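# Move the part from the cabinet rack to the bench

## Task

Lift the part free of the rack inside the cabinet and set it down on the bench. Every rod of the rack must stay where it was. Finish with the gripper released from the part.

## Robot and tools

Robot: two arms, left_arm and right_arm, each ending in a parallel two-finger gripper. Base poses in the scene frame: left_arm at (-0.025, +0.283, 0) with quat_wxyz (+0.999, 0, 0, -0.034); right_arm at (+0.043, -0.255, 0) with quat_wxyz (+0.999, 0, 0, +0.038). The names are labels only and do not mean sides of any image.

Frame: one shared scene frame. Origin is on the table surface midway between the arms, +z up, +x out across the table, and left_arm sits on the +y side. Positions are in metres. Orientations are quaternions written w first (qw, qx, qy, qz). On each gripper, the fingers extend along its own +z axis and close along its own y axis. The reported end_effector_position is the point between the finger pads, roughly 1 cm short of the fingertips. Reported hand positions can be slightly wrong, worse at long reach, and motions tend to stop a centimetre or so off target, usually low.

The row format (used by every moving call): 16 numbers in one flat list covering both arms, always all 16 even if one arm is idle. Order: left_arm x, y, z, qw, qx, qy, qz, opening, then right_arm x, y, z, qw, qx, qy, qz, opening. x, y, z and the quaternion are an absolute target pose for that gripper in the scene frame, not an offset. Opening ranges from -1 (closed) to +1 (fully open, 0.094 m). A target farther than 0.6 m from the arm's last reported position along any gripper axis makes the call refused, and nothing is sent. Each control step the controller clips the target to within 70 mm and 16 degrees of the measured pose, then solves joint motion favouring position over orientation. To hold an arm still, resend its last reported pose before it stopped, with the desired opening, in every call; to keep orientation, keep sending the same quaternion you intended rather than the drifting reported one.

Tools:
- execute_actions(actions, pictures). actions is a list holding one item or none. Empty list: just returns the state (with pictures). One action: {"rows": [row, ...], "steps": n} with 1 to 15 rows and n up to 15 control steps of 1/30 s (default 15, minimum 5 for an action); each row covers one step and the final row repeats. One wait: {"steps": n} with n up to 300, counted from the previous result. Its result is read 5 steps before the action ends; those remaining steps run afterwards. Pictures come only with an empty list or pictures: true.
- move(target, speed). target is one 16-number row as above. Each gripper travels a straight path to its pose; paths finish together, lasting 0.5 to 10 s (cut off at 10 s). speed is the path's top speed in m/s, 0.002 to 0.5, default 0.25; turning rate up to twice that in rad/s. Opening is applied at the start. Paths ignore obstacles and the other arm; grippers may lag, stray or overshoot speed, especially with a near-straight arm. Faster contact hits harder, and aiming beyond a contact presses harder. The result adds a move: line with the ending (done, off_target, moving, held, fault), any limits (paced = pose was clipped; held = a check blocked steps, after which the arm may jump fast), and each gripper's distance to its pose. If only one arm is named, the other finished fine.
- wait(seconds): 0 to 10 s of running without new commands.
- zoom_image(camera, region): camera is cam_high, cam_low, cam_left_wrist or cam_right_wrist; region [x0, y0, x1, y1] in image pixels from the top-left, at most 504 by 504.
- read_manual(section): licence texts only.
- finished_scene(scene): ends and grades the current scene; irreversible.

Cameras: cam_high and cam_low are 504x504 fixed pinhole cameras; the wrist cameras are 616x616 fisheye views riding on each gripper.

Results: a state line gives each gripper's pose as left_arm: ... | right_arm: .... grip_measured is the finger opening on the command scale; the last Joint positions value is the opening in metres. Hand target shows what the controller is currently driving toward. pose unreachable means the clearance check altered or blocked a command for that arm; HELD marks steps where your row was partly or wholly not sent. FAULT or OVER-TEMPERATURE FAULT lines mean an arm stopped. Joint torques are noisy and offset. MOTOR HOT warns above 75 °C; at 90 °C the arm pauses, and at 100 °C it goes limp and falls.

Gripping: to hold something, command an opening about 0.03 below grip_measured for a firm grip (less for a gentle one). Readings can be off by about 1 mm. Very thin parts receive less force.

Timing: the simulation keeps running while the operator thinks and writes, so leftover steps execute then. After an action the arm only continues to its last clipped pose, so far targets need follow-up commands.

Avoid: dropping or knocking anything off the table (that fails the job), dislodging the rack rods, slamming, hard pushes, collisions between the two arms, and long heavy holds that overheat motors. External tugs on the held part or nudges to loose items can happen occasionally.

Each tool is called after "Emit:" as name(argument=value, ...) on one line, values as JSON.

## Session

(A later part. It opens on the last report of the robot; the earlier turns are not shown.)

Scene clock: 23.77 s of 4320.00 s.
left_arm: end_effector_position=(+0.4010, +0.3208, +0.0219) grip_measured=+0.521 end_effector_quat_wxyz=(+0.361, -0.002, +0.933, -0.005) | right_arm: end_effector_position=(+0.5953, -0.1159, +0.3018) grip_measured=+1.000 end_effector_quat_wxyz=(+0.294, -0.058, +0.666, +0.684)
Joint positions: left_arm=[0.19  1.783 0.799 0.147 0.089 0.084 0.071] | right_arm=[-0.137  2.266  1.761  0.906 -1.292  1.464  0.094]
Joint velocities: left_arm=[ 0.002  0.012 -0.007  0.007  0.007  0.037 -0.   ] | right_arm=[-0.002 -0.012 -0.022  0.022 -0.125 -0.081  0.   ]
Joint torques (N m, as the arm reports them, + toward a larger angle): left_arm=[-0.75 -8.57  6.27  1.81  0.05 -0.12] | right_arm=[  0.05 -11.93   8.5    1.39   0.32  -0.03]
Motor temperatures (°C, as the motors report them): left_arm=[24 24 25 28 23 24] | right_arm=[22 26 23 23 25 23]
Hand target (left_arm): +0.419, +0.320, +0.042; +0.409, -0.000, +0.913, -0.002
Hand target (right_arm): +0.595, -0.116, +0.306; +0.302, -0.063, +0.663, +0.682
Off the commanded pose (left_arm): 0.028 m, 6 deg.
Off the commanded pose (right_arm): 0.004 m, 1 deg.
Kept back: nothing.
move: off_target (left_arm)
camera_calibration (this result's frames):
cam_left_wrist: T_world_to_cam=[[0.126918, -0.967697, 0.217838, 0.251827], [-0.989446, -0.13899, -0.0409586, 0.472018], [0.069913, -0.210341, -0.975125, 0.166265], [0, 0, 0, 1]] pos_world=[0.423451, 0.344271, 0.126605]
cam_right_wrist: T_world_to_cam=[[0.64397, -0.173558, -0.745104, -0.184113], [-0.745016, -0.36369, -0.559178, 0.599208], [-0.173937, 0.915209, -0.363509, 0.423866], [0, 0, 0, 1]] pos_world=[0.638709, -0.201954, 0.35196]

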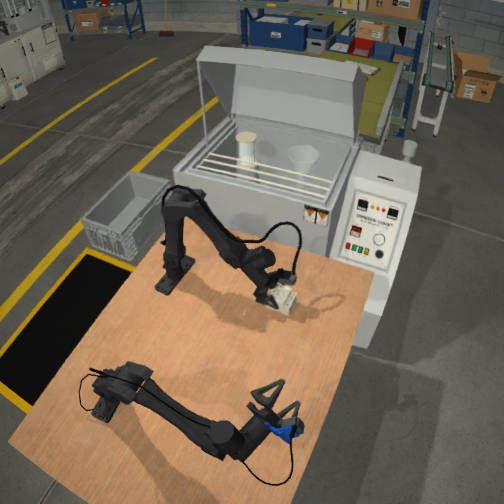

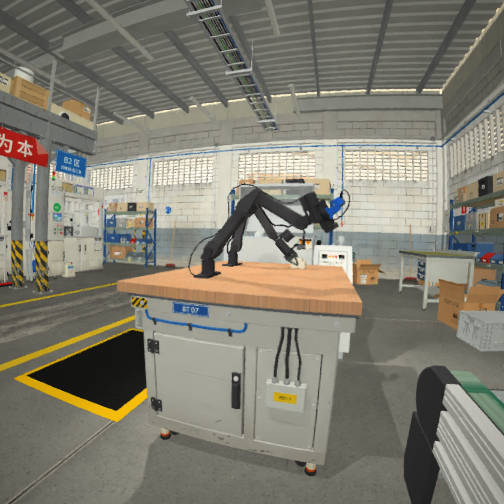

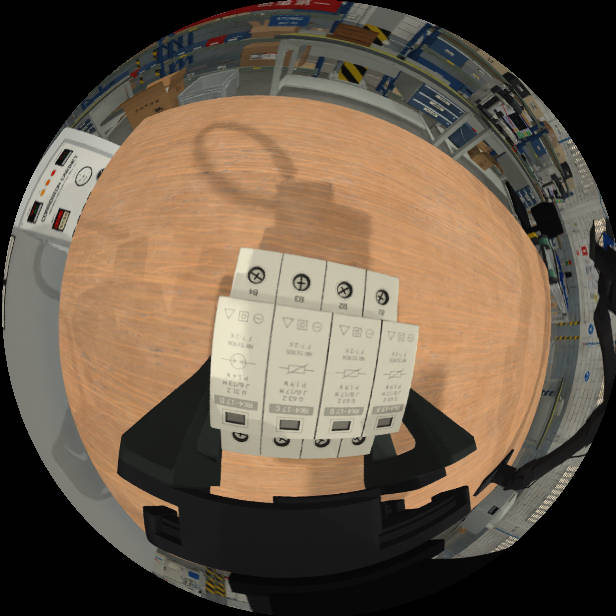

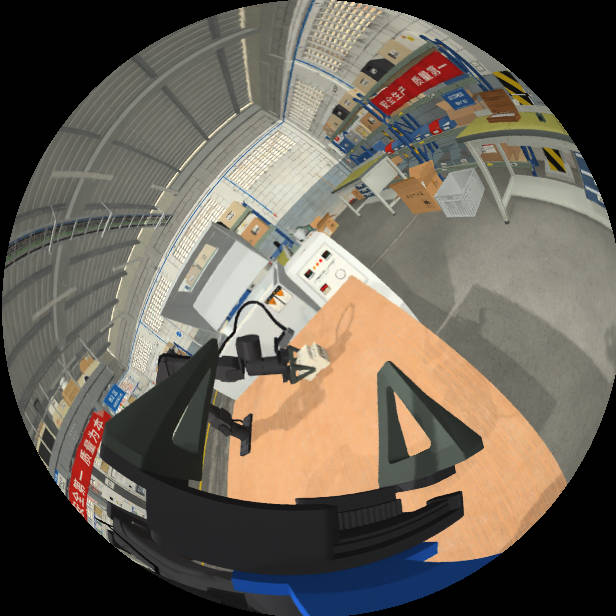

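Emit:
move(target=[0.42,0.32,0.032,0.41,0,0.912,0,0.485,0.595,-0.116,0.306,0.302,-0.063,0.663,0.682,1], speed=0.02)

Emit:
move(target=[0.42,0.32,0.032,0.41,0,0.912,0,1,0.595,-0.116,0.306,0.302,-0.063,0.663,0.682,1], speed=0.02)

Emit:
move(target=[0.38,0.32,0.12,0.383,0,0.924,0,1,0.595,-0.116,0.306,0.302,-0.063,0.663,0.682,1], speed=0.15)

Scene clock: 26.93 s of 4320.00 s.
left_arm: end_effector_position=(+0.4094, +0.3223, +0.0216) grip_measured=+0.521 end_effector_quat_wxyz=(+0.377, -0.002, +0.926, -0.002) | right_arm: end_effector_position=(+0.5953, -0.1159, +0.3018) grip_measured=+1.000 end_effector_quat_wxyz=(+0.294, -0.058, +0.666, +0.684)
Joint positions: left_arm=[0.19  1.808 0.799 0.208 0.087 0.082 0.071] | right_arm=[-0.137  2.266  1.761  0.906 -1.292  1.464  0.094]
Joint velocities: left_arm=[-0.017 -0.007 -0.002  0.007  0.007  0.022 -0.   ] | right_arm=[ 0.012 -0.007 -0.022 -0.066  0.037  0.007  0.   ]
Joint torques (N m, as the arm reports them, + toward a larger angle): left_arm=[-0.74 -8.24  5.11  1.73  0.09 -0.14] | right_arm=[  0.06 -11.93   8.5    1.39   0.33  -0.04]
Motor temperatures (°C, as the motors report them): left_arm=[24 24 25 28 23 24] | right_arm=[22 26 23 23 25 23]
Hand target (left_arm): +0.420, +0.320, +0.032; +0.409, +0.000, +0.913, -0.001
Hand target (right_arm): +0.595, -0.116, +0.306; +0.302, -0.063, +0.663, +0.682
Off the commanded pose (left_arm): 0.015 m, 4 deg.
Off the commanded pose (right_arm): 0.004 m, 1 deg.
Kept back: nothing.
move: off_target (left_arm)
camera_calibration (this result's frames):
cam_left_wrist: T_world_to_cam=[[0.1225, -0.968367, 0.217393, 0.254321], [-0.986975, -0.141877, -0.0758312, 0.481223], [0.104275, -0.205272, -0.973134, 0.149968], [0, 0, 0, 1]] pos_world=[0.428163, 0.345334, 0.127143]
cam_right_wrist: T_world_to_cam=[[0.64397, -0.173558, -0.745104, -0.184113], [-0.745016, -0.36369, -0.559178, 0.599208], [-0.173937, 0.915209, -0.363509, 0.423866], [0, 0, 0, 1]] pos_world=[0.638709, -0.201954, 0.35196]

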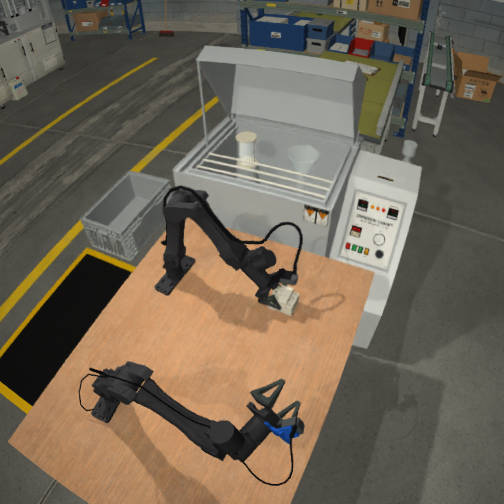

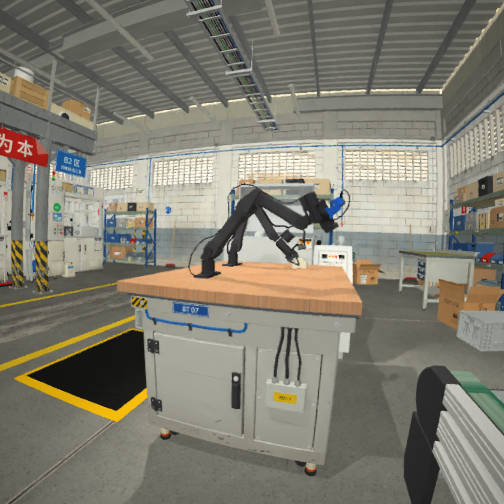

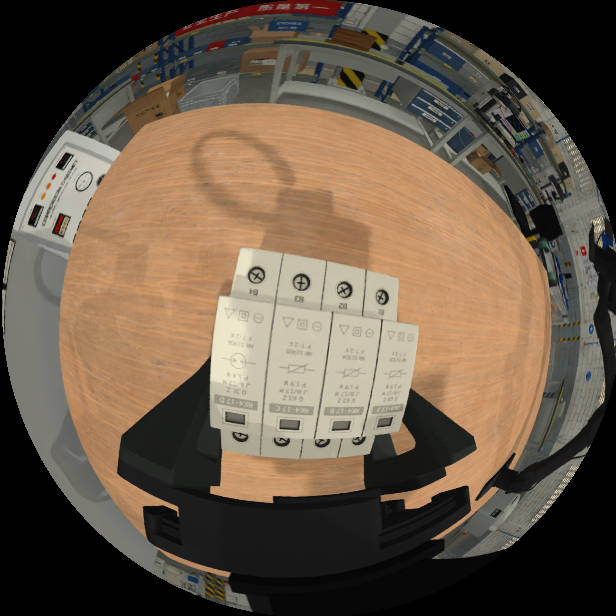

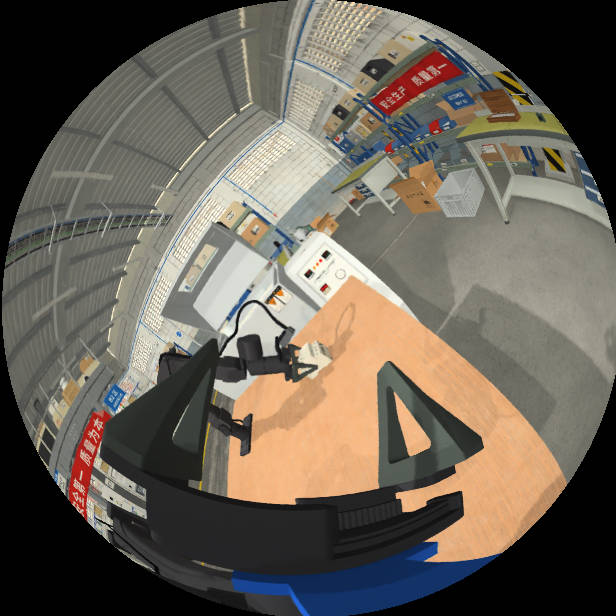

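Scene clock: 28.97 s of 4320.00 s.
left_arm: end_effector_position=(+0.4194, +0.3235, +0.0318) grip_measured=+1.000 end_effector_quat_wxyz=(+0.403, -0.001, +0.915, +0.001) | right_arm: end_effector_position=(+0.5953, -0.1159, +0.3018) grip_measured=+1.000 end_effector_quat_wxyz=(+0.294, -0.058, +0.666, +0.684)
Joint positions: left_arm=[0.19  1.809 0.799 0.266 0.087 0.082 0.094] | right_arm=[-0.137  2.266  1.761  0.906 -1.292  1.464  0.094]
Joint velocities: left_arm=[ 0.002 -0.017 -0.002  0.022 -0.022  0.051  0.   ] | right_arm=[-0.027 -0.012  0.002 -0.037  0.022 -0.066  0.   ]
Joint torques (N m, as the arm reports them, + toward a larger angle): left_arm=[-0.72 -7.92  5.22  1.4   0.05 -0.05] | right_arm=[  0.02 -11.93   8.5    1.38   0.32  -0.03]
Motor temperatures (°C, as the motors report them): left_arm=[24 24 25 28 23 24] | right_arm=[22 26 23 23 25 23]
Hand target (left_arm): +0.420, +0.320, +0.031; +0.410, -0.000, +0.912, -0.001
Hand target (right_arm): +0.595, -0.116, +0.306; +0.302, -0.063, +0.663, +0.682
Off the commanded pose (left_arm): 0.004 m, 1 deg.
Off the commanded pose (right_arm): 0.004 m, 1 deg.
Kept back: nothing.
move: done
camera_calibration (this result's frames):
cam_left_wrist: T_world_to_cam=[[0.110072, -0.969896, 0.217221, 0.257799], [-0.981001, -0.141142, -0.133099, 0.491045], [0.159751, -0.198444, -0.967006, 0.133366], [0, 0, 0, 1]] pos_world=[0.432034, 0.345811, 0.138324]
cam_right_wrist: T_world_to_cam=[[0.64397, -0.173558, -0.745104, -0.184113], [-0.745016, -0.36369, -0.559178, 0.599208], [-0.173937, 0.915209, -0.363509, 0.423866], [0, 0, 0, 1]] pos_world=[0.638709, -0.201954, 0.35196]

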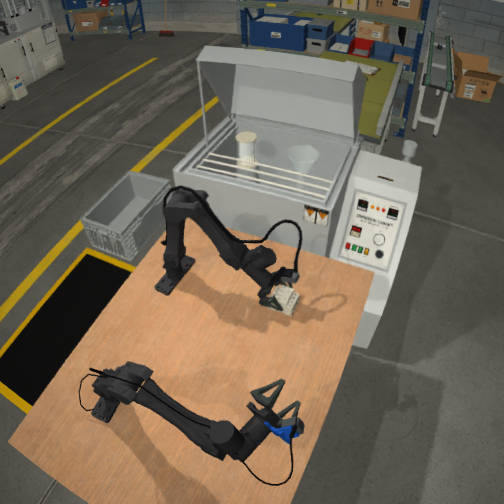

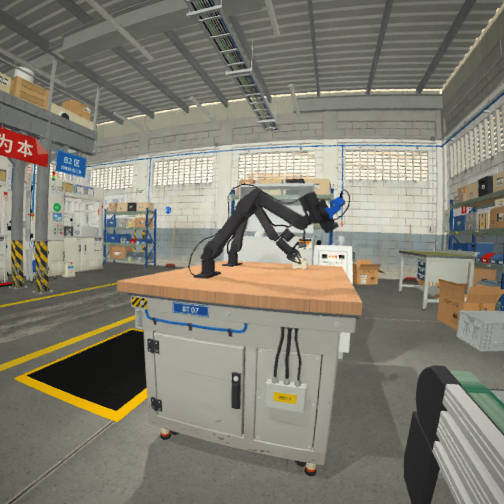

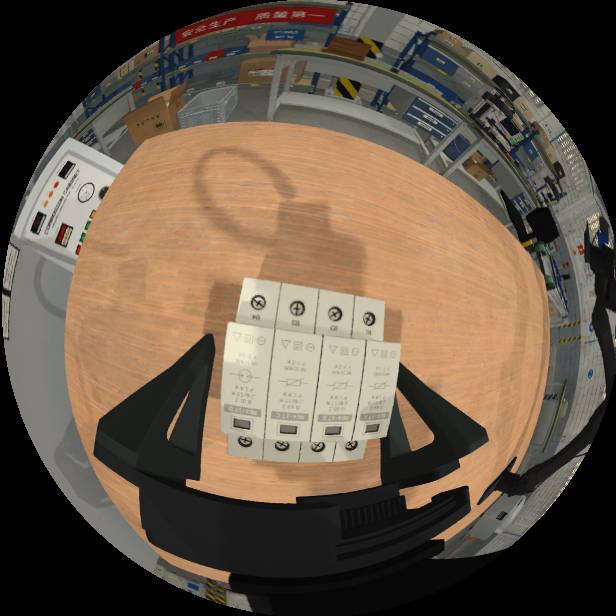

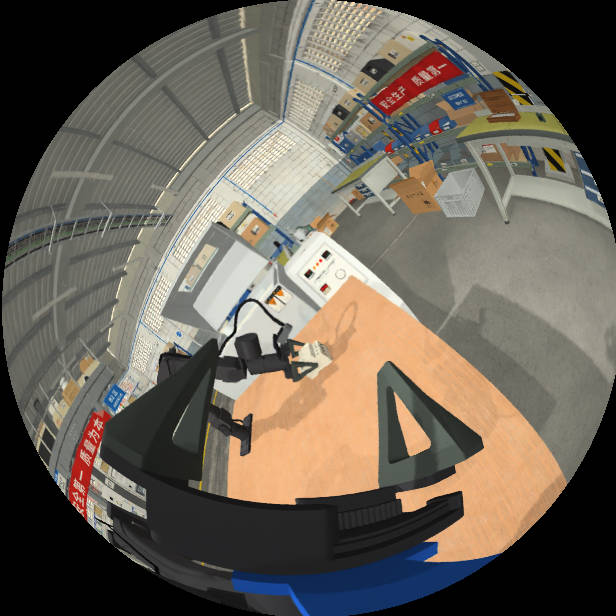

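Scene clock: 30.33 s of 4320.00 s.
left_arm: end_effector_position=(+0.3764, +0.3183, +0.1031) grip_measured=+1.000 end_effector_quat_wxyz=(+0.367, -0.003, +0.930, -0.003) | right_arm: end_effector_position=(+0.5953, -0.1159, +0.3018) grip_measured=+1.000 end_effector_quat_wxyz=(+0.294, -0.058, +0.666, +0.684)
Joint positions: left_arm=[ 0.19   1.499  0.863 -0.186  0.087  0.082  0.094] | right_arm=[-0.137  2.266  1.761  0.906 -1.292  1.464  0.094]
Joint velocities: left_arm=[-0.012 -0.007 -0.007 -0.022  0.007  0.007  0.   ] | right_arm=[ 0.007 -0.012  0.002 -0.022 -0.022  0.037  0.   ]
Joint torques (N m, as the arm reports them, + toward a larger angle): left_arm=[ 0.23 -7.71  9.72  0.99  0.02  0.08] | right_arm=[  0.03 -11.93   8.5    1.4    0.33  -0.03]
Motor temperatures (°C, as the motors report them): left_arm=[24 24 25 28 23 24] | right_arm=[22 26 23 23 25 23]
Hand target (left_arm): +0.382, +0.320, +0.120; +0.383, +0.000, +0.924, +0.001
Hand target (right_arm): +0.595, -0.116, +0.306; +0.302, -0.063, +0.663, +0.682
Off the commanded pose (left_arm): 0.017 m, 2 deg.
Off the commanded pose (right_arm): 0.004 m, 1 deg.
Kept back: nothing.
move: off_target (left_arm)
camera_calibration (this result's frames):
cam_left_wrist: T_world_to_cam=[[0.126943, -0.96782, 0.217279, 0.234888], [-0.988316, -0.142042, -0.0552804, 0.452676], [0.0843643, -0.207723, -0.974543, 0.240258], [0, 0, 0, 1]] pos_world=[0.3973, 0.341535, 0.208129]
cam_right_wrist: T_world_to_cam=[[0.64397, -0.173558, -0.745104, -0.184113], [-0.745016, -0.36369, -0.559178, 0.599208], [-0.173937, 0.915209, -0.363509, 0.423866], [0, 0, 0, 1]] pos_world=[0.638709, -0.201954, 0.35196]

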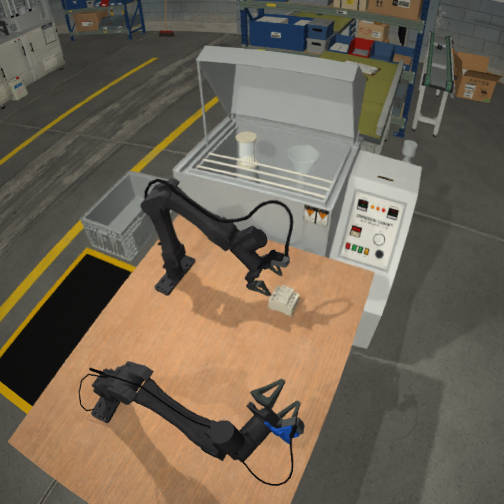

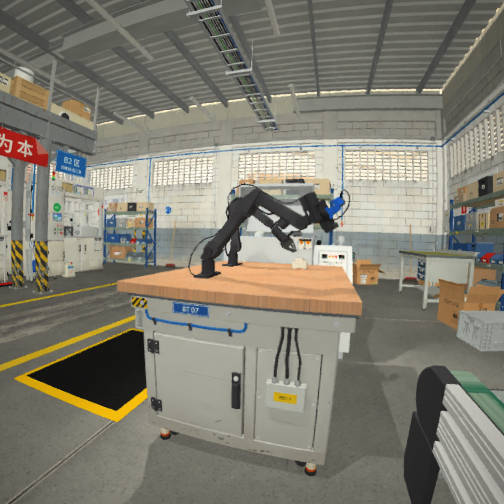

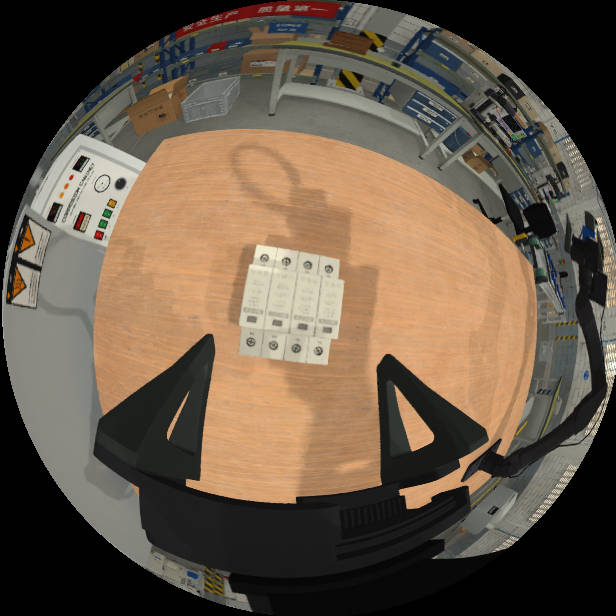

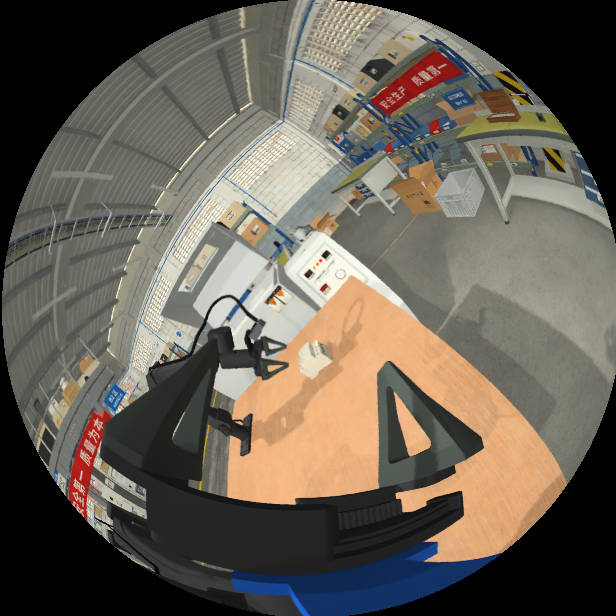

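Emit:
finished_scene(scene=2)

The scene is finished: the task was done.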